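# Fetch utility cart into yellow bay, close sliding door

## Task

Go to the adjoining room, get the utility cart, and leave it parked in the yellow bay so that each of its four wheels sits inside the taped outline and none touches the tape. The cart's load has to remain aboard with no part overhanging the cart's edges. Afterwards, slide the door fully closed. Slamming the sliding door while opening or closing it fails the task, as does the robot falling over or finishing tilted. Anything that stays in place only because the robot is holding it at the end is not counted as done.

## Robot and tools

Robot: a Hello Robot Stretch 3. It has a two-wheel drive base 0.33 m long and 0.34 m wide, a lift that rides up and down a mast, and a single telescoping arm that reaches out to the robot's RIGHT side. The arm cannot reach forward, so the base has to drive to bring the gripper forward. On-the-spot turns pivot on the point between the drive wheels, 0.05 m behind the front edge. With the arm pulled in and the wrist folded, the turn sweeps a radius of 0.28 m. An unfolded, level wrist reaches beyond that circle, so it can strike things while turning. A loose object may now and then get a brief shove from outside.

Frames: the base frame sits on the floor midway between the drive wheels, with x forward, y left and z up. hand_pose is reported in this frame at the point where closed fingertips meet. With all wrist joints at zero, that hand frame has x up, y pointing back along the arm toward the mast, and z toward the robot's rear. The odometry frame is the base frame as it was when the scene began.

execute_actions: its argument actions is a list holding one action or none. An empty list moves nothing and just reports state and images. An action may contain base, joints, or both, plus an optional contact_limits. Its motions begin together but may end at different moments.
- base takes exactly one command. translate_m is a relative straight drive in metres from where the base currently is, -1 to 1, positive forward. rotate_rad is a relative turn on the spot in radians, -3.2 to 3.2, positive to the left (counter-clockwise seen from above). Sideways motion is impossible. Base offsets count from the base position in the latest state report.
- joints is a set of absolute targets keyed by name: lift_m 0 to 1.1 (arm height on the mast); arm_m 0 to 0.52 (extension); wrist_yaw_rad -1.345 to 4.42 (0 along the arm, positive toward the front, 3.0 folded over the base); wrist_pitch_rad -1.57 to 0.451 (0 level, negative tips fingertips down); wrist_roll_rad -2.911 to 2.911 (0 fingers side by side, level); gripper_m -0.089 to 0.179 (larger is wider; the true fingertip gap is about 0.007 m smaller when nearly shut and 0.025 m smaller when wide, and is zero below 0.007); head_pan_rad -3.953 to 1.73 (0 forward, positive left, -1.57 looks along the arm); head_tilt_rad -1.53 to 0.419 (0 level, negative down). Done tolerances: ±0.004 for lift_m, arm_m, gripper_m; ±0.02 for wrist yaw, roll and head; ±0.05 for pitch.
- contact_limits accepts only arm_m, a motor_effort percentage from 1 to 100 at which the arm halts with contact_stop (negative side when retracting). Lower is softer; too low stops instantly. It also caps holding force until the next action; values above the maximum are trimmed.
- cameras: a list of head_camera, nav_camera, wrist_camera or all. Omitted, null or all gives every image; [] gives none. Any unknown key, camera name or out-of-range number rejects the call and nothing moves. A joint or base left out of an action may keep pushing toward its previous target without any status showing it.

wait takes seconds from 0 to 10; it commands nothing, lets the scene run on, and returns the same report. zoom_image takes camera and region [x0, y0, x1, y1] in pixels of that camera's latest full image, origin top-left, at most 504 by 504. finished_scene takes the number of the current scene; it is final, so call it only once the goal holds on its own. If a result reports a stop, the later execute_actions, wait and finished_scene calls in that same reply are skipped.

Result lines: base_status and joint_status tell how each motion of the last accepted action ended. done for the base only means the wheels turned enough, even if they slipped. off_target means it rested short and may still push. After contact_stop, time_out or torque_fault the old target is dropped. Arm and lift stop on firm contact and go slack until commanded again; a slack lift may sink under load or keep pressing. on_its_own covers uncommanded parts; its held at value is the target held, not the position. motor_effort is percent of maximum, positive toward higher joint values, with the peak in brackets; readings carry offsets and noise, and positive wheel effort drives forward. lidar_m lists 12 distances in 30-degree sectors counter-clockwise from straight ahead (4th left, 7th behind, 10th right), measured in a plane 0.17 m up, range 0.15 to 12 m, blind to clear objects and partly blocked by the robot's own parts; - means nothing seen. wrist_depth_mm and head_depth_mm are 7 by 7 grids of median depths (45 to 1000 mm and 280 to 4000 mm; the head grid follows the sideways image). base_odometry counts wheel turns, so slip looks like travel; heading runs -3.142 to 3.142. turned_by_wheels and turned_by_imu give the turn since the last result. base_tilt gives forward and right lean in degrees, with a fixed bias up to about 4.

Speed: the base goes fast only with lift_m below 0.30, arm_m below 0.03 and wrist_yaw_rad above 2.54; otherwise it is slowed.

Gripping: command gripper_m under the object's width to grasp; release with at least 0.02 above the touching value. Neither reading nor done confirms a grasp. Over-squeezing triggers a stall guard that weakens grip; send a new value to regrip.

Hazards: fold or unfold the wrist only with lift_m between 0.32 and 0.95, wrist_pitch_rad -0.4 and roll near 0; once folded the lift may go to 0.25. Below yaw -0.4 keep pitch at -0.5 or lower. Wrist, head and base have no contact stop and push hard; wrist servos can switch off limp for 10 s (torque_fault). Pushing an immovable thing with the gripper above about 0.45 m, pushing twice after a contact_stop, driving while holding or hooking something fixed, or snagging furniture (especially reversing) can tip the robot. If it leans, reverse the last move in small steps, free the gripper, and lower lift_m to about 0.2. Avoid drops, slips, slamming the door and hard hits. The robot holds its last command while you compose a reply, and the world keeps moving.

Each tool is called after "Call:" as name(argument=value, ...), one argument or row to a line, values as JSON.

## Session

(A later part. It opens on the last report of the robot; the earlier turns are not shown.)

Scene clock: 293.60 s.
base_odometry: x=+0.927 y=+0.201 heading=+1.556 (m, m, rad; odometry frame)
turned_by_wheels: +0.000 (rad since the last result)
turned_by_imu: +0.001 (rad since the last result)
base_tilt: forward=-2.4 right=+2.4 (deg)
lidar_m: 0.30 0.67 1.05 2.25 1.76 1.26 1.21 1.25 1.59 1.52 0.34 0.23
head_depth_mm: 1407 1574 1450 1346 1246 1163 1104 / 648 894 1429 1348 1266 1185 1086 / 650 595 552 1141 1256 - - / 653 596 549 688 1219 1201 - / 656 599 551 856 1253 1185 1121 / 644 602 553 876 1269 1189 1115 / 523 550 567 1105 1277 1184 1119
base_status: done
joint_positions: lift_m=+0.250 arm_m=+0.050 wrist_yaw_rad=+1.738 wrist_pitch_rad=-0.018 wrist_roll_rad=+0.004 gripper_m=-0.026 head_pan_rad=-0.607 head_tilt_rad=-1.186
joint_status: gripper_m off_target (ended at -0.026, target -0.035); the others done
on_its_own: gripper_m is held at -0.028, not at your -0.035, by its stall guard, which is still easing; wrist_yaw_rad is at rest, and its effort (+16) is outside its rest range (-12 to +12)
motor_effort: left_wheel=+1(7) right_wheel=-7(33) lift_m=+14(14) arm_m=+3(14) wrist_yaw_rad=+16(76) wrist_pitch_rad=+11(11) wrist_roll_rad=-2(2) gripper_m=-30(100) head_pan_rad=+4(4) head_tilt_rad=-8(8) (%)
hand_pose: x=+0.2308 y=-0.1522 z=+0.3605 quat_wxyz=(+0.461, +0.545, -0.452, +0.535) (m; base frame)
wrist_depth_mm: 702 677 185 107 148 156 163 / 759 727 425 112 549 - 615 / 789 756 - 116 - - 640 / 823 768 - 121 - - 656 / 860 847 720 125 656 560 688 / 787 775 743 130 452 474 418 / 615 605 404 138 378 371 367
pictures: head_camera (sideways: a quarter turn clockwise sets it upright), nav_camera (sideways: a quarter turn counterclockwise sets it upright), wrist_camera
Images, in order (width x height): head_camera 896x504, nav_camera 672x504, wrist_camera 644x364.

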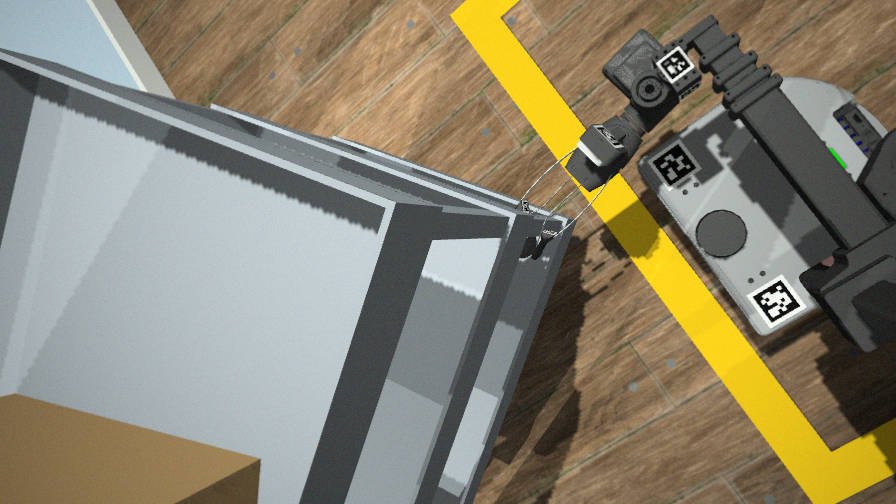

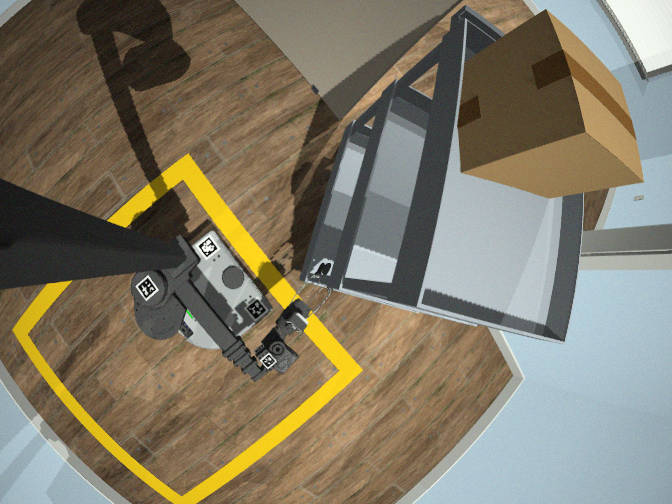

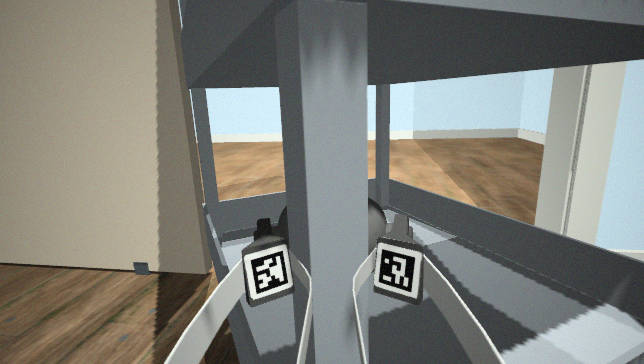

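Call:
execute_actions(
  actions=[
    {"base":{"translate_m":-0.12},"joints":{"gripper_m":-0.045,"wrist_yaw_rad":1.74,"arm_m":0.09}},
  ],
)

Scene clock: 298.20 s.
base_odometry: x=+0.926 y=+0.081 heading=+1.556 (m, m, rad; odometry frame)
turned_by_wheels: +0.000 (rad since the last result)
turned_by_imu: +0.001 (rad since the last result)
base_tilt: forward=-2.4 right=+2.4 (deg)
lidar_m: 0.36 0.91 1.22 2.24 1.58 1.14 1.09 1.13 1.52 1.53 0.27 0.28
head_depth_mm: 665 1554 1442 1346 1266 1144 1101 / 648 601 1400 1344 1275 1194 1082 / 649 593 547 837 1246 - - / 655 595 545 865 1243 1196 - / 656 598 562 884 1264 1193 1119 / 561 587 572 1187 1274 1189 1110 / 452 536 906 1230 1271 1185 1117
base_status: done
joint_positions: lift_m=+0.250 arm_m=+0.090 wrist_yaw_rad=+1.672 wrist_pitch_rad=-0.018 wrist_roll_rad=+0.004 gripper_m=-0.032 head_pan_rad=-0.607 head_tilt_rad=-1.186
joint_status: wrist_yaw_rad off_target (ended at +1.672, target +1.740); gripper_m off_target (ended at -0.032, target -0.045); the others done
on_its_own: wrist_yaw_rad is held at +1.681, not at your +1.740, by its stall guard, which is not easing now; gripper_m is held at -0.034, not at your -0.045, by its stall guard, which is still easing; wrist_yaw_rad is at rest, and its effort (+13) is outside its rest range (-12 to +12)
motor_effort: left_wheel=+2(3) right_wheel=-7(22) lift_m=+13(13) arm_m=+0(8) wrist_yaw_rad=+13(54) wrist_pitch_rad=+11(11) wrist_roll_rad=-2(2) gripper_m=-26(100) head_pan_rad=+4(4) head_tilt_rad=-9(9) (%)
hand_pose: x=+0.2331 y=-0.2093 z=+0.3605 quat_wxyz=(+0.478, +0.530, -0.470, +0.519) (m; base frame)
wrist_depth_mm: 799 782 175 107 148 155 174 / 818 798 400 112 565 770 764 / 840 830 - 117 - 802 778 / 908 876 - 121 - 825 808 / 972 894 707 125 662 555 818 / 792 791 572 130 458 468 422 / 617 606 388 138 375 371 369
pictures: head_camera (sideways: a quarter turn clockwise sets it upright), nav_camera (sideways: a quarter turn counterclockwise sets it upright), wrist_camera
Images, in order (width x height): head_camera 896x504, nav_camera 672x504, wrist_camera 644x364.

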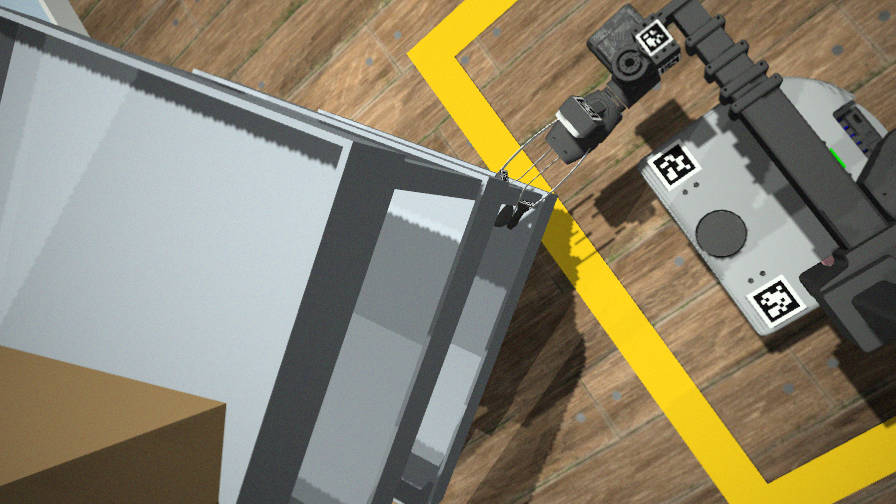

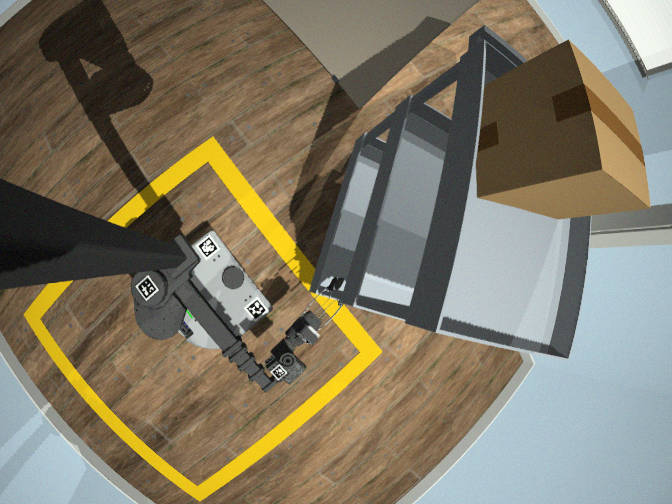

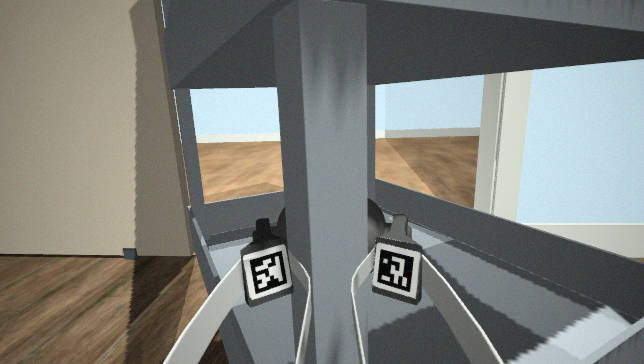

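Call:
execute_actions(
  actions=[
    {"base":{"rotate_rad":-0.4},"joints":{"gripper_m":-0.035,"wrist_yaw_rad":2.05}},
  ],
  cameras=["nav_camera","wrist_camera"],
)

Call:
execute_actions(
  actions=[
    {"base":{"translate_m":-0.3},"joints":{"gripper_m":-0.045}},
  ],
)

Scene clock: 315.63 s.
base_odometry: x=+0.926 y=+0.081 heading=+1.156 (m, m, rad; odometry frame)
turned_by_wheels: -0.400 (rad since the last result)
turned_by_imu: -0.398 (rad since the last result)
base_tilt: forward=-2.4 right=+2.4 (deg)
lidar_m: 0.21 0.34 0.94 1.40 2.26 1.41 1.11 1.10 1.17 1.55 1.53 0.19
head_depth_mm: 1584 1567 1451 1344 1258 1145 1099 / 1653 1577 1453 1349 1268 1191 1087 / 652 1544 1443 1352 1266 - - / 636 597 549 513 1060 1211 - / 642 599 551 521 1131 1192 1119 / 649 601 553 522 1135 1190 1116 / 653 603 555 524 1241 1193 1115
base_status: done
joint_positions: lift_m=+0.250 arm_m=+0.090 wrist_yaw_rad=+2.081 wrist_pitch_rad=-0.018 wrist_roll_rad=+0.004 gripper_m=-0.030 head_pan_rad=-0.607 head_tilt_rad=-1.186
joint_status: wrist_yaw_rad off_target (ended at +2.081, target +2.050); gripper_m off_target (ended at -0.030, target -0.035)
on_its_own: wrist_yaw_rad is at rest, and its effort (-39) is outside its rest range (-12 to +12)
motor_effort: left_wheel=+5(7) right_wheel=-9(24) lift_m=+14(13) arm_m=+3(3) wrist_yaw_rad=-39(100) wrist_pitch_rad=+11(11) wrist_roll_rad=-2(2) gripper_m=-35(99) head_pan_rad=+3(4) head_tilt_rad=-8(9) (%)
hand_pose: x=+0.2019 y=-0.1098 z=+0.3605 quat_wxyz=(+0.363, +0.614, -0.353, +0.606) (m; base frame)
wrist_depth_mm: 891 885 210 108 148 155 165 / 949 907 625 113 546 853 832 / 971 934 - 117 - 884 833 / - 980 989 122 811 900 905 / - - - 125 700 571 874 / 817 768 784 131 463 473 424 / 634 615 546 138 378 374 368
pictures: nav_camera (sideways: a quarter turn counterclockwise sets it upright), wrist_camera
Images, in order (width x height): nav_camera 672x504, wrist_camera 644x364.

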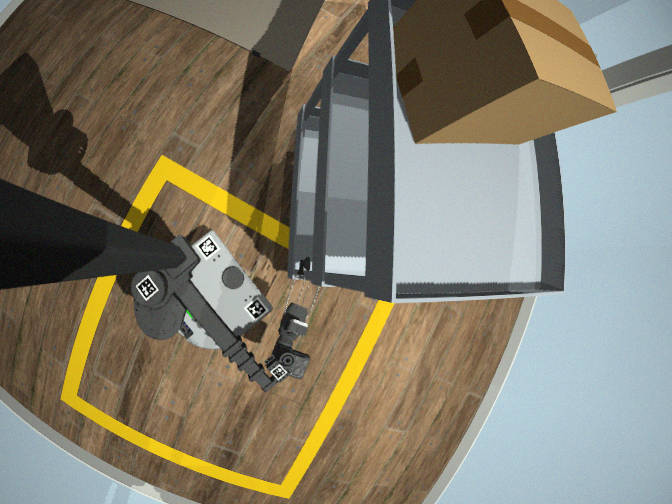

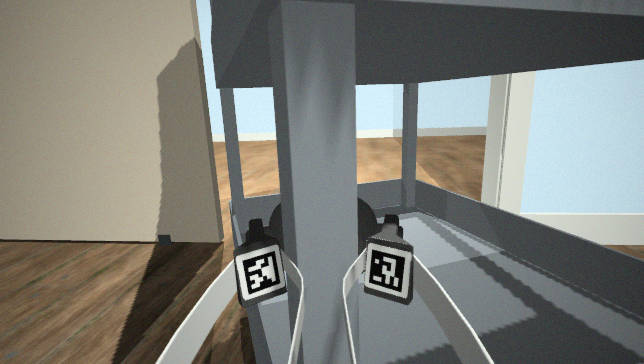

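Scene clock: 320.27 s.
base_odometry: x=+0.805 y=-0.194 heading=+1.156 (m, m, rad; odometry frame)
turned_by_wheels: +0.000 (rad since the last result)
turned_by_imu: +0.001 (rad since the last result)
base_tilt: forward=-2.3 right=+2.4 (deg)
lidar_m: 0.31 1.16 1.23 1.93 2.13 1.06 0.83 0.82 0.88 1.32 0.28 0.23
head_depth_mm: 628 1536 1444 1341 1265 1149 1098 / 649 598 924 1345 1267 1191 1083 / 652 593 545 850 1248 - - / 652 596 548 762 1236 1203 - / 654 600 550 863 1260 1189 1121 / 574 593 559 885 1276 1190 1114 / 462 535 575 1228 1277 1191 1118
base_status: done
joint_positions: lift_m=+0.250 arm_m=+0.090 wrist_yaw_rad=+1.920 wrist_pitch_rad=-0.018 wrist_roll_rad=+0.003 gripper_m=-0.022 head_pan_rad=-0.607 head_tilt_rad=-1.186
joint_status: gripper_m off_target (ended at -0.022, target -0.045)
on_its_own: wrist_yaw_rad is held at +1.913, not at your +2.050, by its stall guard, which is not easing now; gripper_m is held at -0.023, not at your -0.045, by its stall guard, which is still easing
motor_effort: left_wheel=+2(4) right_wheel=-6(23) lift_m=+13(13) arm_m=+0(4) wrist_yaw_rad=-9(70) wrist_pitch_rad=+11(11) wrist_roll_rad=-2(2) gripper_m=-23(100) head_pan_rad=+5(5) head_tilt_rad=-8(8) (%)
hand_pose: x=+0.2190 y=-0.1476 z=+0.3605 quat_wxyz=(+0.411, +0.584, -0.401, +0.575) (m; base frame)
wrist_depth_mm: - - - 109 148 156 163 / - - - 113 544 707 - / - - - 118 - - - / - - - 122 - - - / - - - 126 700 609 546 / 832 792 796 133 455 467 444 / 627 612 595 140 379 371 366
pictures: head_camera (sideways: a quarter turn clockwise sets it upright), nav_camera (sideways: a quarter turn counterclockwise sets it upright), wrist_camera
Images, in order (width x height): head_camera 896x504, nav_camera 672x504, wrist_camera 644x364.

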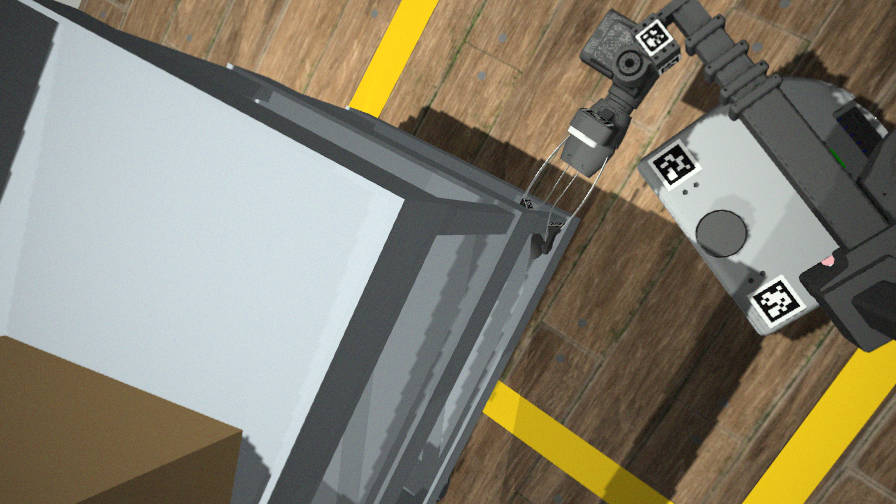

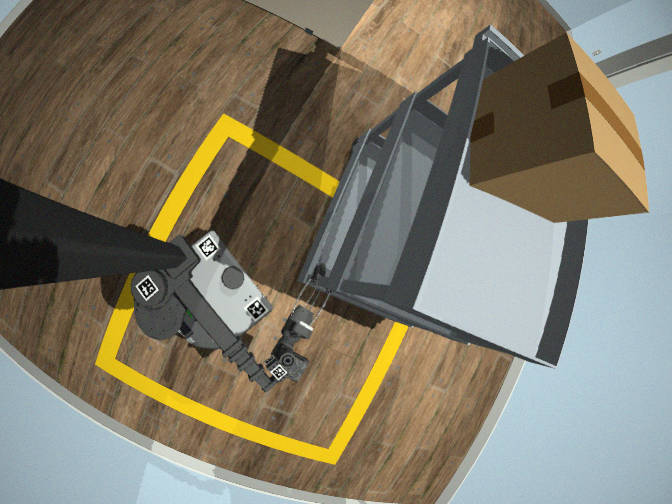

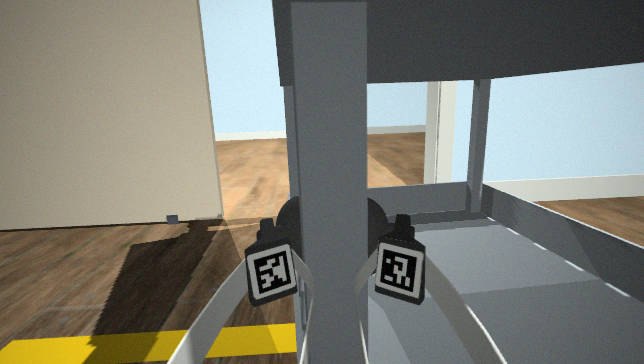

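Call:
execute_actions(
  actions=[
    {"base":{"rotate_rad":-0.45},"joints":{"gripper_m":-0.035,"wrist_yaw_rad":2.0}},
  ],
  cameras=["nav_camera","wrist_camera"],
)

Call:
execute_actions(
  actions=[
    {"base":{"translate_m":-0.25},"joints":{"gripper_m":-0.045,"head_pan_rad":-0.3}},
  ],
)

Scene clock: 339.97 s.
base_odometry: x=+0.805 y=-0.194 heading=+0.707 (m, m, rad; odometry frame)
turned_by_wheels: -0.450 (rad since the last result)
turned_by_imu: -0.446 (rad since the last result)
base_tilt: forward=-2.3 right=+2.4 (deg)
lidar_m: 0.22 0.35 1.16 1.28 2.13 1.89 1.00 0.82 0.82 0.92 1.47 0.20
head_depth_mm: 1648 1573 1443 1347 1255 1153 1102 / 1663 1586 1453 1351 1274 1196 1085 / 653 1540 1442 1349 1262 - - / 640 598 550 520 1119 1205 - / 647 598 551 521 1129 1194 1125 / 651 600 554 523 1132 1194 1119 / 653 603 556 531 1232 1187 1110
base_status: done
joint_positions: lift_m=+0.250 arm_m=+0.090 wrist_yaw_rad=+2.063 wrist_pitch_rad=-0.018 wrist_roll_rad=+0.003 gripper_m=-0.024 head_pan_rad=-0.607 head_tilt_rad=-1.186
joint_status: wrist_yaw_rad off_target (ended at +2.063, target +2.000); gripper_m off_target (ended at -0.024, target -0.035)
on_its_own: wrist_yaw_rad is held at +2.063, not at your +2.000, by its stall guard, which is not easing now; gripper_m is held at -0.024, not at your -0.035, by its stall guard, which is still easing
motor_effort: left_wheel=+2(9) right_wheel=-2(28) lift_m=+13(13) arm_m=+4(4) wrist_yaw_rad=+0(56) wrist_pitch_rad=+11(11) wrist_roll_rad=-2(1) gripper_m=-15(99) head_pan_rad=+4(4) head_tilt_rad=-8(8) (%)
hand_pose: x=+0.2040 y=-0.1138 z=+0.3605 quat_wxyz=(+0.368, +0.611, -0.358, +0.603) (m; base frame)
wrist_depth_mm: 954 - 198 107 147 156 164 / 973 - - 113 551 - - / - - - 116 - - - / - - - 121 826 - - / - - 920 125 677 568 970 / 818 804 788 130 461 472 424 / 624 621 553 139 381 371 363
pictures: nav_camera (sideways: a quarter turn counterclockwise sets it upright), wrist_camera
Images, in order (width x height): nav_camera 672x504, wrist_camera 644x364.

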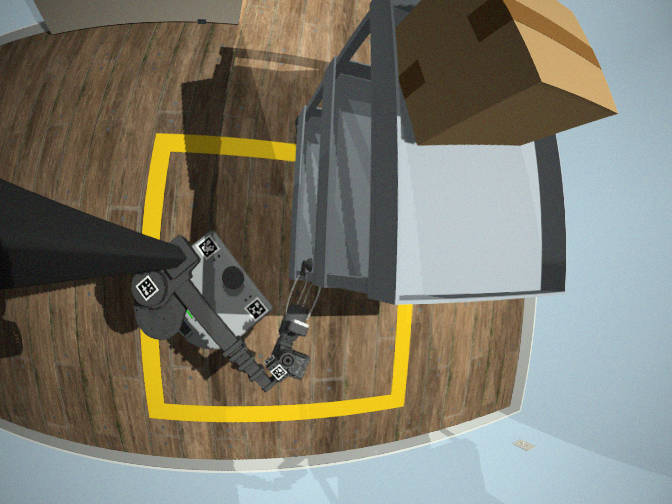

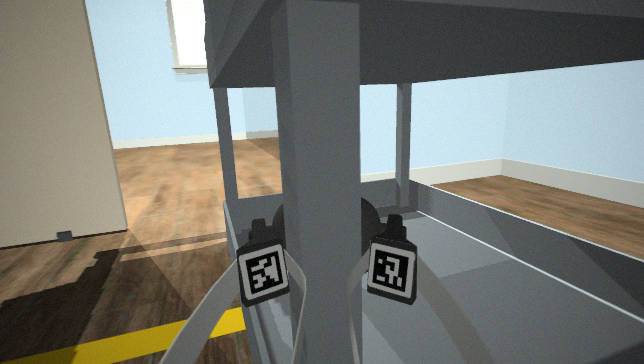

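Scene clock: 343.53 s.
base_odometry: x=+0.615 y=-0.356 heading=+0.707 (m, m, rad; odometry frame)
turned_by_wheels: +0.000 (rad since the last result)
turned_by_imu: +0.002 (rad since the last result)
base_tilt: forward=-2.3 right=+2.4 (deg)
lidar_m: 0.33 1.62 1.31 1.46 1.95 1.51 0.80 0.66 0.66 0.73 0.27 0.23
head_depth_mm: 645 590 542 1177 1253 - 1090 / 641 592 544 520 1252 1175 1084 / 588 595 545 831 1214 - - / 490 583 559 881 1246 1204 - / 494 580 926 1323 1265 1194 - / 543 616 1206 1365 1274 1183 1126 / 584 1555 1488 1368 1268 1190 1116
base_status: done
joint_positions: lift_m=+0.250 arm_m=+0.090 wrist_yaw_rad=+1.911 wrist_pitch_rad=-0.018 wrist_roll_rad=+0.003 gripper_m=-0.029 head_pan_rad=-0.307 head_tilt_rad=-1.186
joint_status: gripper_m off_target (ended at -0.029, target -0.045); the others done
on_its_own: wrist_yaw_rad is held at +1.923, not at your +2.000, by its stall guard, which is not easing now; gripper_m is held at -0.030, not at your -0.045, by its stall guard, which is still easing; wrist_yaw_rad is at rest, and its effort (+16) is outside its rest range (-12 to +12)
motor_effort: left_wheel=+3(3) right_wheel=-11(26) lift_m=+13(14) arm_m=+1(4) wrist_yaw_rad=+16(72) wrist_pitch_rad=+11(11) wrist_roll_rad=-1(2) gripper_m=-31(100) head_pan_rad=+3(31) head_tilt_rad=-8(8) (%)
hand_pose: x=+0.2197 y=-0.1496 z=+0.3604 quat_wxyz=(+0.413, +0.582, -0.403, +0.573) (m; base frame)
wrist_depth_mm: - - - 109 147 155 163 / - - - 114 552 688 - / - - - 118 - - - / - - - 123 - - - / - - - 127 690 638 559 / 797 784 773 133 452 481 469 / 620 610 596 140 380 375 367
pictures: head_camera (sideways: a quarter turn clockwise sets it upright), nav_camera (sideways: a quarter turn counterclockwise sets it upright), wrist_camera
Images, in order (width x height): head_camera 896x504, nav_camera 672x504, wrist_camera 644x364.

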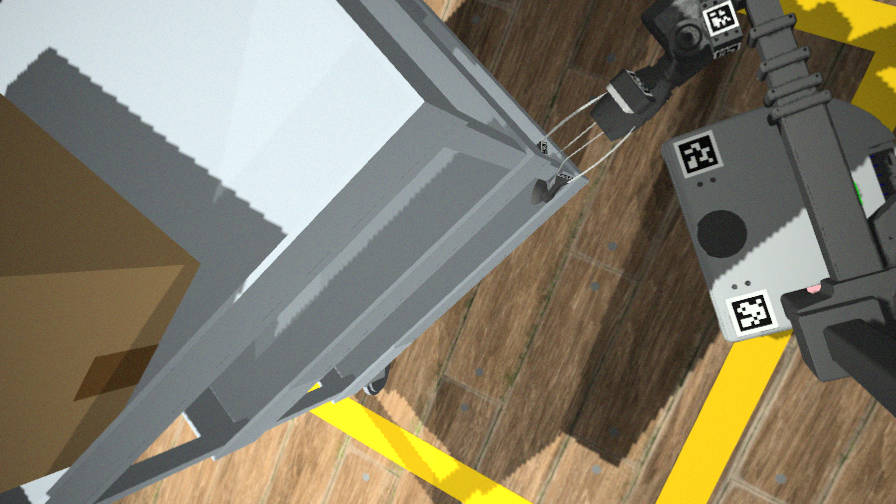

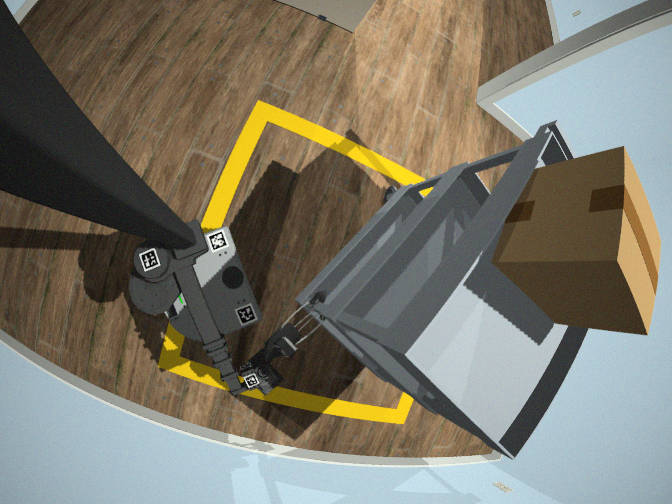

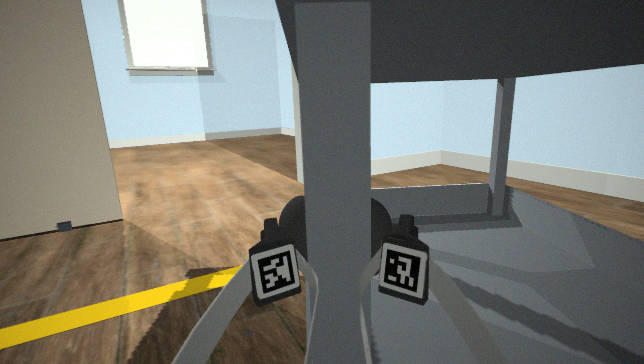

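Call:
execute_actions(
  actions=[
    {"base":{"translate_m":-0.13},"joints":{"gripper_m":-0.035,"wrist_yaw_rad":1.91}},
  ],
  cameras=[],
)

Call:
execute_actions(
  actions=[
    {"joints":{"gripper_m":-0.045,"arm_m":0.25,"wrist_yaw_rad":1.85,"head_pan_rad":-0.5,"head_tilt_rad":-1.1}},
  ],
)

Scene clock: 373.83 s.
base_odometry: x=+0.516 y=-0.441 heading=+0.707 (m, m, rad; odometry frame)
turned_by_wheels: +0.000 (rad since the last result)
turned_by_imu: +0.001 (rad since the last result)
base_tilt: forward=-2.3 right=+2.4 (deg)
lidar_m: 0.41 1.40 1.40 1.56 1.85 1.32 0.69 0.58 0.57 0.64 0.26 0.25
head_depth_mm: 637 590 542 865 1255 - 1093 / 614 592 545 606 1252 1177 1081 / 519 587 539 859 1236 - - / 528 587 907 1208 1261 1196 - / 572 963 1178 1361 1268 1187 - / 622 1546 1474 1366 1270 1188 1118 / 1743 1623 1477 1370 1269 1191 1116
base_status: done
joint_positions: lift_m=+0.250 arm_m=+0.090 wrist_yaw_rad=+1.807 wrist_pitch_rad=-0.018 wrist_roll_rad=+0.002 gripper_m=-0.023 head_pan_rad=-0.307 head_tilt_rad=-1.186
joint_status: wrist_yaw_rad off_target (ended at +1.807, target +1.910); gripper_m off_target (ended at -0.023, target -0.035)
on_its_own: wrist_yaw_rad is held at +1.828, not at your +1.910, by its stall guard, which is not easing now; gripper_m is held at -0.024, not at your -0.035, by its stall guard, which is still easing; wrist_yaw_rad is at rest, and its effort (+27) is outside its rest range (-12 to +12)
motor_effort: left_wheel=+1(3) right_wheel=-5(25) lift_m=+14(14) arm_m=-1(1) wrist_yaw_rad=+27(85) wrist_pitch_rad=+12(12) wrist_roll_rad=-1(1) gripper_m=-21(99) head_pan_rad=+4(4) head_tilt_rad=-8(8) (%)
hand_pose: x=+0.2273 y=-0.1752 z=+0.3604 quat_wxyz=(+0.442, +0.560, -0.433, +0.551) (m; base frame)
wrist_depth_mm: - - - 109 148 155 163 / - - - 114 549 675 - / - - - 118 - - - / - - - 123 - - - / - - - 126 720 632 564 / 811 783 772 132 439 473 466 / 617 601 602 140 379 373 367
pictures: none
No camera images: the call's "cameras" was empty. Leave "cameras" out to get every camera's image.

Scene clock: 376.50 s.
base_odometry: x=+0.516 y=-0.441 heading=+0.707 (m, m, rad; odometry frame)
turned_by_wheels: -0.001 (rad since the last result)
turned_by_imu: -0.001 (rad since the last result)
base_tilt: forward=-2.4 right=+2.4 (deg)
lidar_m: 0.52 1.40 1.40 1.56 1.84 1.32 0.69 0.58 0.57 0.64 0.35 0.37
head_depth_mm: 729 646 578 722 1294 1180 1067 / 732 649 559 882 1236 1188 - / 581 641 581 895 1238 1200 - / 493 581 939 1139 1283 1191 - / 515 593 974 1262 1293 1193 1116 / 539 624 985 1383 1302 1195 1108 / 607 746 1557 1421 1306 1194 1106
base_status: not commanded
joint_positions: lift_m=+0.250 arm_m=+0.250 wrist_yaw_rad=+1.920 wrist_pitch_rad=-0.018 wrist_roll_rad=+0.000 gripper_m=-0.032 head_pan_rad=-0.493 head_tilt_rad=-1.100
joint_status: wrist_yaw_rad off_target (ended at +1.920, target +1.850); gripper_m off_target (ended at -0.032, target -0.045); the others done
on_its_own: wrist_yaw_rad is held at +1.920, not at your +1.850, by its stall guard, which is not easing now; gripper_m is held at -0.034, not at your -0.045, by its stall guard, which is still easing
motor_effort: left_wheel=-2(5) right_wheel=+9(14) lift_m=+13(14) arm_m=+4(10) wrist_yaw_rad=+0(84) wrist_pitch_rad=+11(11) wrist_roll_rad=-1(2) gripper_m=-35(100) head_pan_rad=-4(26) head_tilt_rad=+0(13) (%)
hand_pose: x=+0.2190 y=-0.3072 z=+0.3605 quat_wxyz=(+0.411, +0.583, -0.400, +0.576) (m; base frame)
wrist_depth_mm: - - - 109 149 156 165 / - - - 113 551 686 - / - - - 117 - - - / - - - 121 - - - / - - - 126 674 601 558 / 795 801 773 132 462 471 450 / 631 599 602 138 377 372 365
pictures: head_camera (sideways: a quarter turn clockwise sets it upright), nav_camera (sideways: a quarter turn counterclockwise sets it upright), wrist_camera
Images, in order (width x height): head_camera 896x504, nav_camera 672x504, wrist_camera 644x364.

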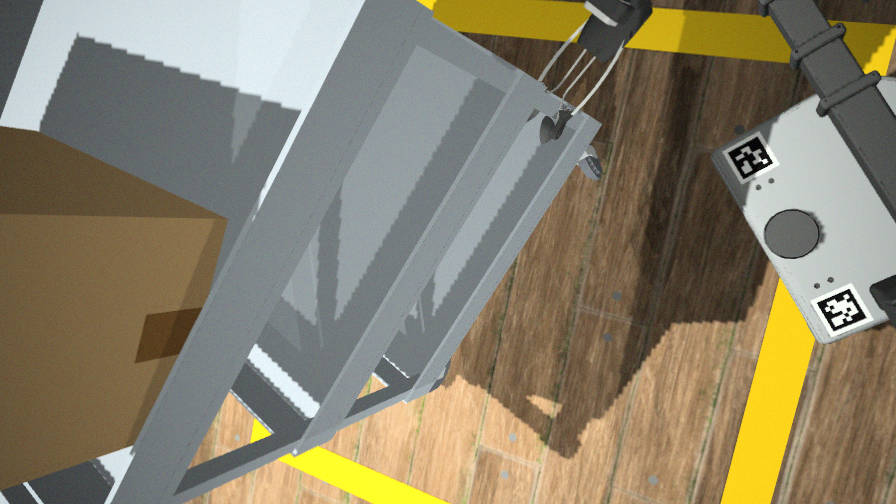

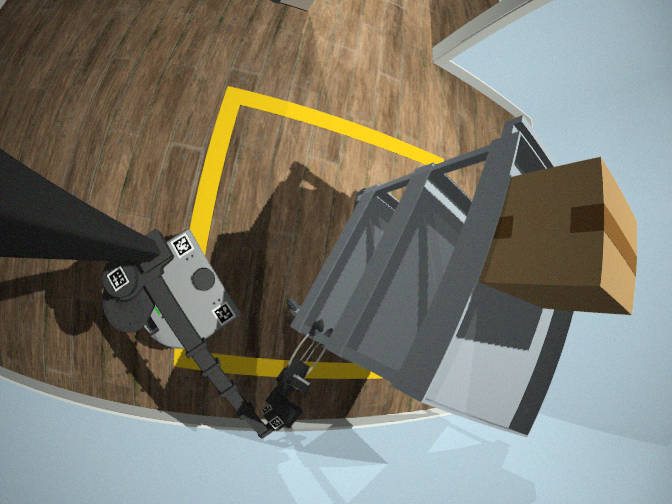

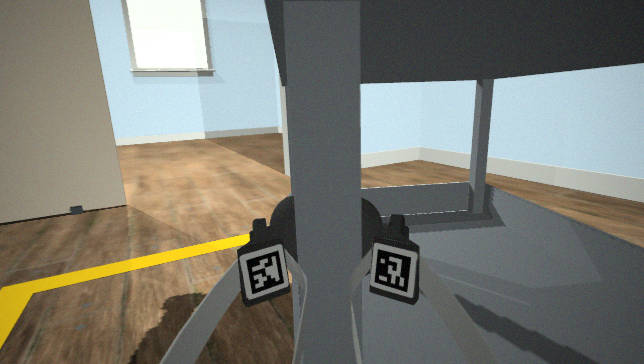

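Call:
execute_actions(
  actions=[
    {"base":{"rotate_rad":0.5},"joints":{"gripper_m":-0.05,"wrist_yaw_rad":1.92}},
  ],
)

Scene clock: 383.10 s.
base_odometry: x=+0.516 y=-0.441 heading=+1.206 (m, m, rad; odometry frame)
turned_by_wheels: +0.499 (rad since the last result)
turned_by_imu: +0.433 (rad since the last result)
base_tilt: forward=-2.4 right=+2.3 (deg)
lidar_m: 1.76 1.41 1.50 1.86 1.63 0.74 0.58 0.56 0.60 0.55 0.37 0.49
head_depth_mm: 584 645 553 774 1159 1179 1075 / 646 633 958 894 1189 1181 - / 703 1054 1024 1291 1274 1195 - / 1928 1723 1535 1412 1293 1190 - / 1921 1742 1566 1418 1285 1192 1116 / 1847 1745 1571 1426 1295 1200 1106 / 1743 1768 1576 1430 1303 1199 1106
base_status: done
joint_positions: lift_m=+0.250 arm_m=+0.250 wrist_yaw_rad=+1.865 wrist_pitch_rad=-0.020 wrist_roll_rad=+0.000 gripper_m=-0.044 head_pan_rad=-0.493 head_tilt_rad=-1.100
joint_status: wrist_yaw_rad off_target (ended at +1.865, target +1.920); gripper_m off_target (ended at -0.044, target -0.050)
on_its_own: wrist_yaw_rad is at rest, and its effort (+71) is outside its rest range (-12 to +12)
motor_effort: left_wheel=-8(15) right_wheel=+13(36) lift_m=+14(13) arm_m=-1(4) wrist_yaw_rad=+71(75) wrist_pitch_rad=+12(12) wrist_roll_rad=+0(0) gripper_m=-41(100) head_pan_rad=-3(4) head_tilt_rad=-1(0) (%)
hand_pose: x=+0.2234 y=-0.3211 z=+0.3600 quat_wxyz=(+0.427, +0.572, -0.415, +0.564) (m; base frame)
wrist_depth_mm: - - - 109 149 158 165 / - - - 114 - - - / - - - 118 - - - / - - - 124 - - - / - - - 127 582 608 559 / 789 771 784 132 435 476 464 / 616 598 602 142 350 373 372
pictures: head_camera (sideways: a quarter turn clockwise sets it upright), nav_camera (sideways: a quarter turn counterclockwise sets it upright), wrist_camera
Images, in order (width x height): head_camera 896x504, nav_camera 672x504, wrist_camera 644x364.

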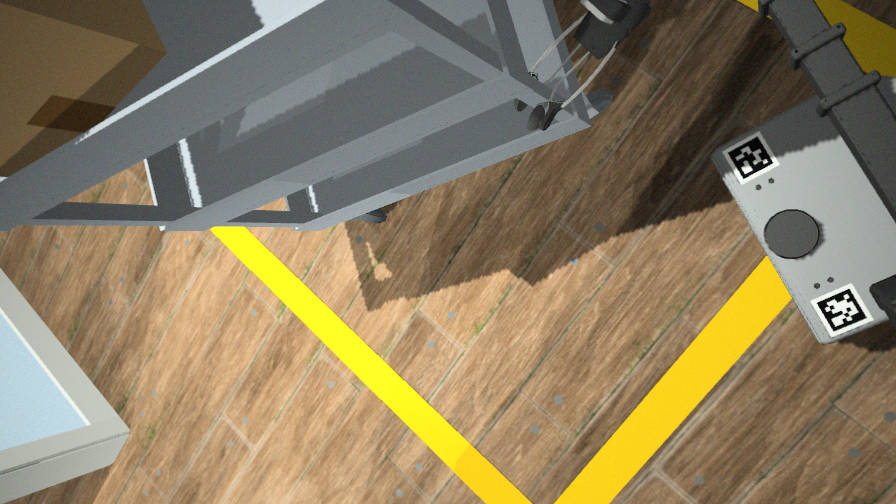

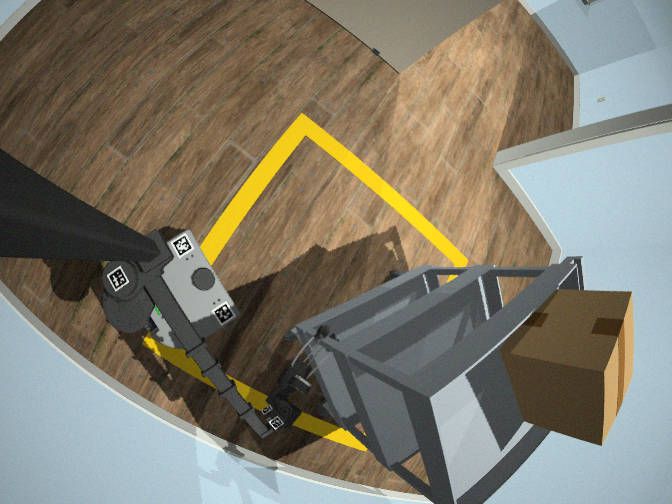

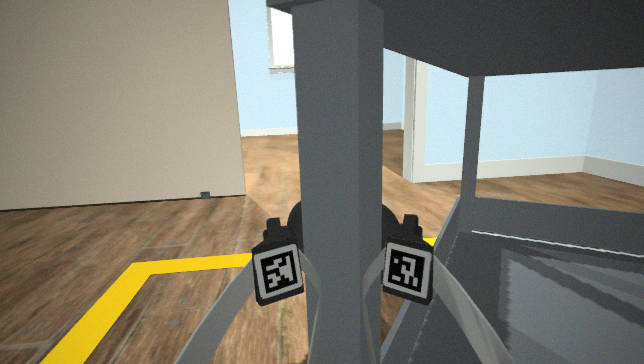

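Call:
execute_actions(
  actions=[
    {"base":{"translate_m":-0.1},"joints":{"gripper_m":-0.04,"wrist_yaw_rad":1.87,"arm_m":0.02,"head_pan_rad":-0.7,"head_tilt_rad":-1.1}},
  ],
)

Scene clock: 410.60 s.
base_odometry: x=+0.480 y=-0.534 heading=+1.206 (m, m, rad; odometry frame)
turned_by_wheels: +0.000 (rad since the last result)
turned_by_imu: +0.002 (rad since the last result)
base_tilt: forward=-2.3 right=+2.4 (deg)
lidar_m: 1.86 1.50 1.60 1.82 1.37 0.62 0.48 0.48 0.51 0.36 0.23 0.21
head_depth_mm: 672 647 580 549 1229 1180 1082 / 575 648 582 541 1131 1210 - / 531 630 585 537 838 - - / 492 599 586 531 821 1192 - / 464 576 588 547 1277 1185 1111 / 550 657 1530 1417 1297 1193 1105 / 1883 1759 1575 1425 1300 1197 1105
base_status: done
joint_positions: lift_m=+0.250 arm_m=+0.020 wrist_yaw_rad=+1.838 wrist_pitch_rad=-0.021 wrist_roll_rad=+0.002 gripper_m=-0.027 head_pan_rad=-0.693 head_tilt_rad=-1.100
joint_status: wrist_yaw_rad off_target (ended at +1.838, target +1.870); gripper_m off_target (ended at -0.027, target -0.040); the others done
on_its_own: gripper_m is held at -0.029, not at your -0.040, by its stall guard, which is still easing; wrist_yaw_rad is at rest, and its effort (+41) is outside its rest range (-12 to +12)
motor_effort: left_wheel=-5(9) right_wheel=+5(17) lift_m=+14(14) arm_m=-5(15) wrist_yaw_rad=+41(100) wrist_pitch_rad=+13(13) wrist_roll_rad=-1(1) gripper_m=-31(100) head_pan_rad=-4(25) head_tilt_rad=+0(2) (%)
hand_pose: x=+0.2253 y=-0.0981 z=+0.3598 quat_wxyz=(+0.435, +0.567, -0.423, +0.557) (m; base frame)
wrist_depth_mm: - - - 111 149 158 165 / - - - 117 - - - / - - - 122 - - - / - - - 126 - - - / - - - 131 - 602 562 / 816 793 777 135 375 469 463 / 623 609 599 144 347 370 368
pictures: head_camera (sideways: a quarter turn clockwise sets it upright), nav_camera (sideways: a quarter turn counterclockwise sets it upright), wrist_camera
Images, in order (width x height): head_camera 896x504, nav_camera 672x504, wrist_camera 644x364.

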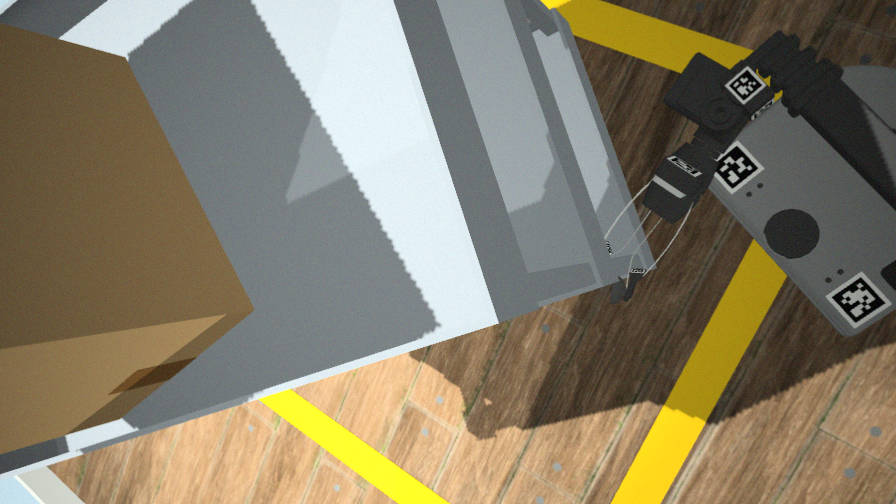

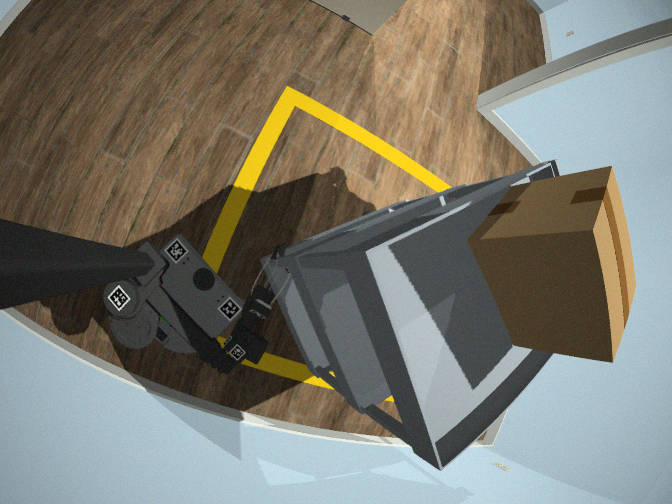

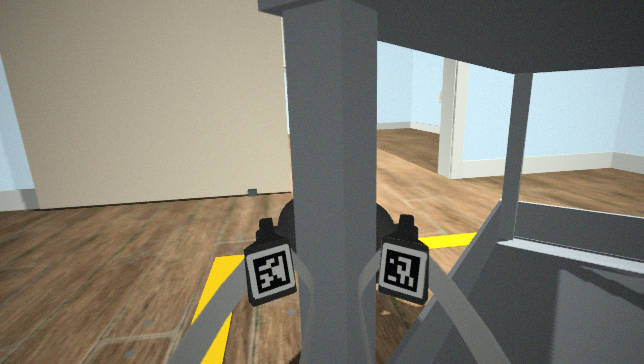

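Call:
execute_actions(
  actions=[],
)

Scene clock: 420.03 s.
base_odometry: x=+0.480 y=-0.534 heading=+1.206 (m, m, rad; odometry frame)
turned_by_wheels: +0.000 (rad since the last result)
turned_by_imu: +0.001 (rad since the last result)
base_tilt: forward=-2.4 right=+2.4 (deg)
lidar_m: 1.86 1.49 1.60 1.82 1.37 0.62 0.48 0.48 0.51 0.36 0.23 0.21
head_depth_mm: 672 645 580 548 1225 1183 1079 / 577 647 582 541 1132 1206 - / 530 630 584 536 840 - - / 490 598 585 529 821 1185 - / 462 579 588 548 1289 1188 1119 / 551 660 1527 1417 1295 1193 1101 / 1889 1770 1576 1423 1304 1196 1106
base_status: done
joint_positions: lift_m=+0.250 arm_m=+0.020 wrist_yaw_rad=+1.819 wrist_pitch_rad=-0.020 wrist_roll_rad=+0.002 gripper_m=-0.011 head_pan_rad=-0.693 head_tilt_rad=-1.100
joint_status: wrist_yaw_rad off_target (ended at +1.838, target +1.870); gripper_m off_target (ended at -0.027, target -0.040); the others done
on_its_own: wrist_yaw_rad is held at +1.821, not at your +1.870, by its stall guard, which is not easing now; gripper_m is held at -0.012, not at your -0.040, by its stall guard, which is not easing now
motor_effort: left_wheel=-2(9) right_wheel=+1(17) lift_m=+13(14) arm_m=-2(15) wrist_yaw_rad=+2(100) wrist_pitch_rad=+13(13) wrist_roll_rad=-1(1) gripper_m=-24(100) head_pan_rad=-5(25) head_tilt_rad=+1(2) (%)
hand_pose: x=+0.2265 y=-0.1024 z=+0.3598 quat_wxyz=(+0.440, +0.563, -0.429, +0.553) (m; base frame)
wrist_depth_mm: - - - 112 150 159 166 / - - - 116 - 564 - / - - - 121 - - - / - - - 126 - - - / - - - 130 - 608 549 / 802 781 792 134 674 477 467 / 619 609 605 142 359 368 367
pictures: head_camera (sideways: a quarter turn clockwise sets it upright), nav_camera (sideways: a quarter turn counterclockwise sets it upright), wrist_camera
Images, in order (width x height): head_camera 896x504, nav_camera 672x504, wrist_camera 644x364.

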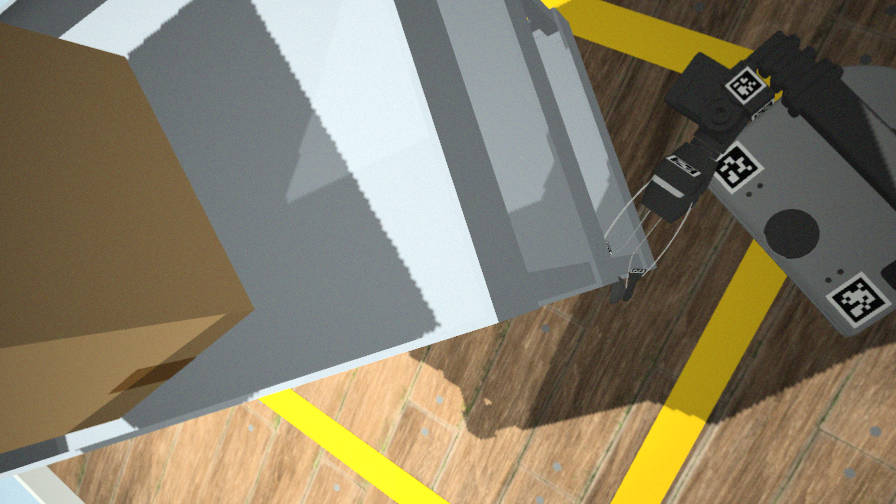

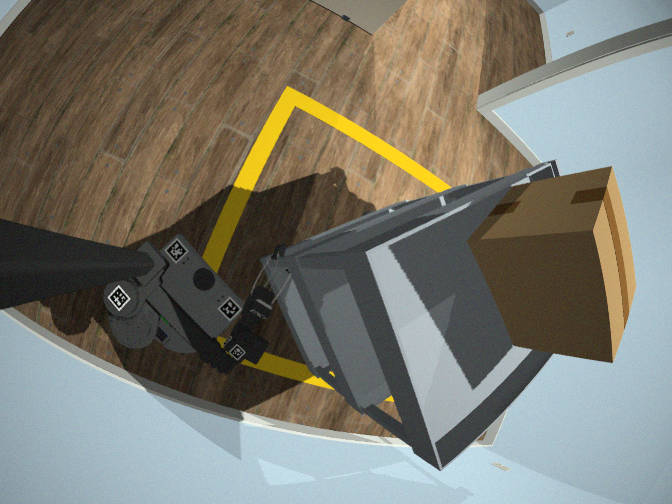

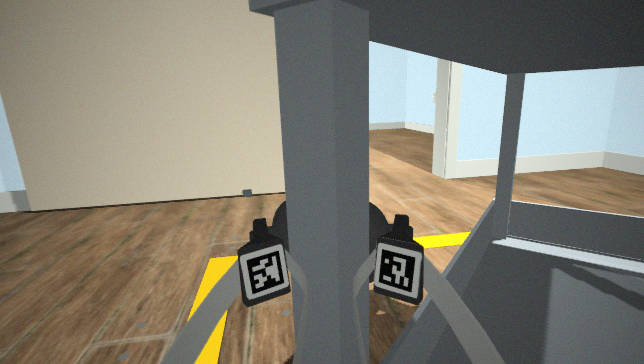

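Call:
zoom_image(
  camera="head_camera",
  region=[440, 0, 760, 180],
)

Call:
zoom_image(
  camera="nav_camera",
  region=[200, 150, 560, 480],
)

Region (440, 0, 760, 180) of head_camera's 896x504 image, scaled by 1.575, with more detail than that image has; it fills the top 284 rows of this view, and the rest is white.

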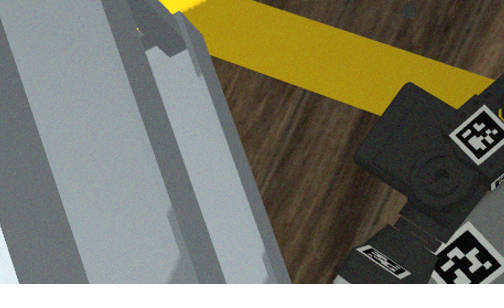

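Region (200, 150, 560, 480) of nav_camera's 672x504 image, scaled by 1.400, with more detail than that image has; it fills the top 462 rows of this view, and the rest is white.

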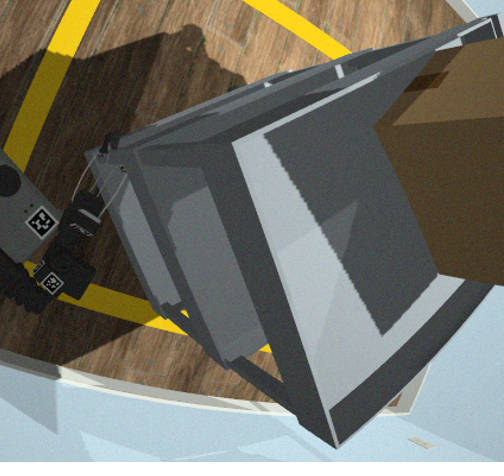

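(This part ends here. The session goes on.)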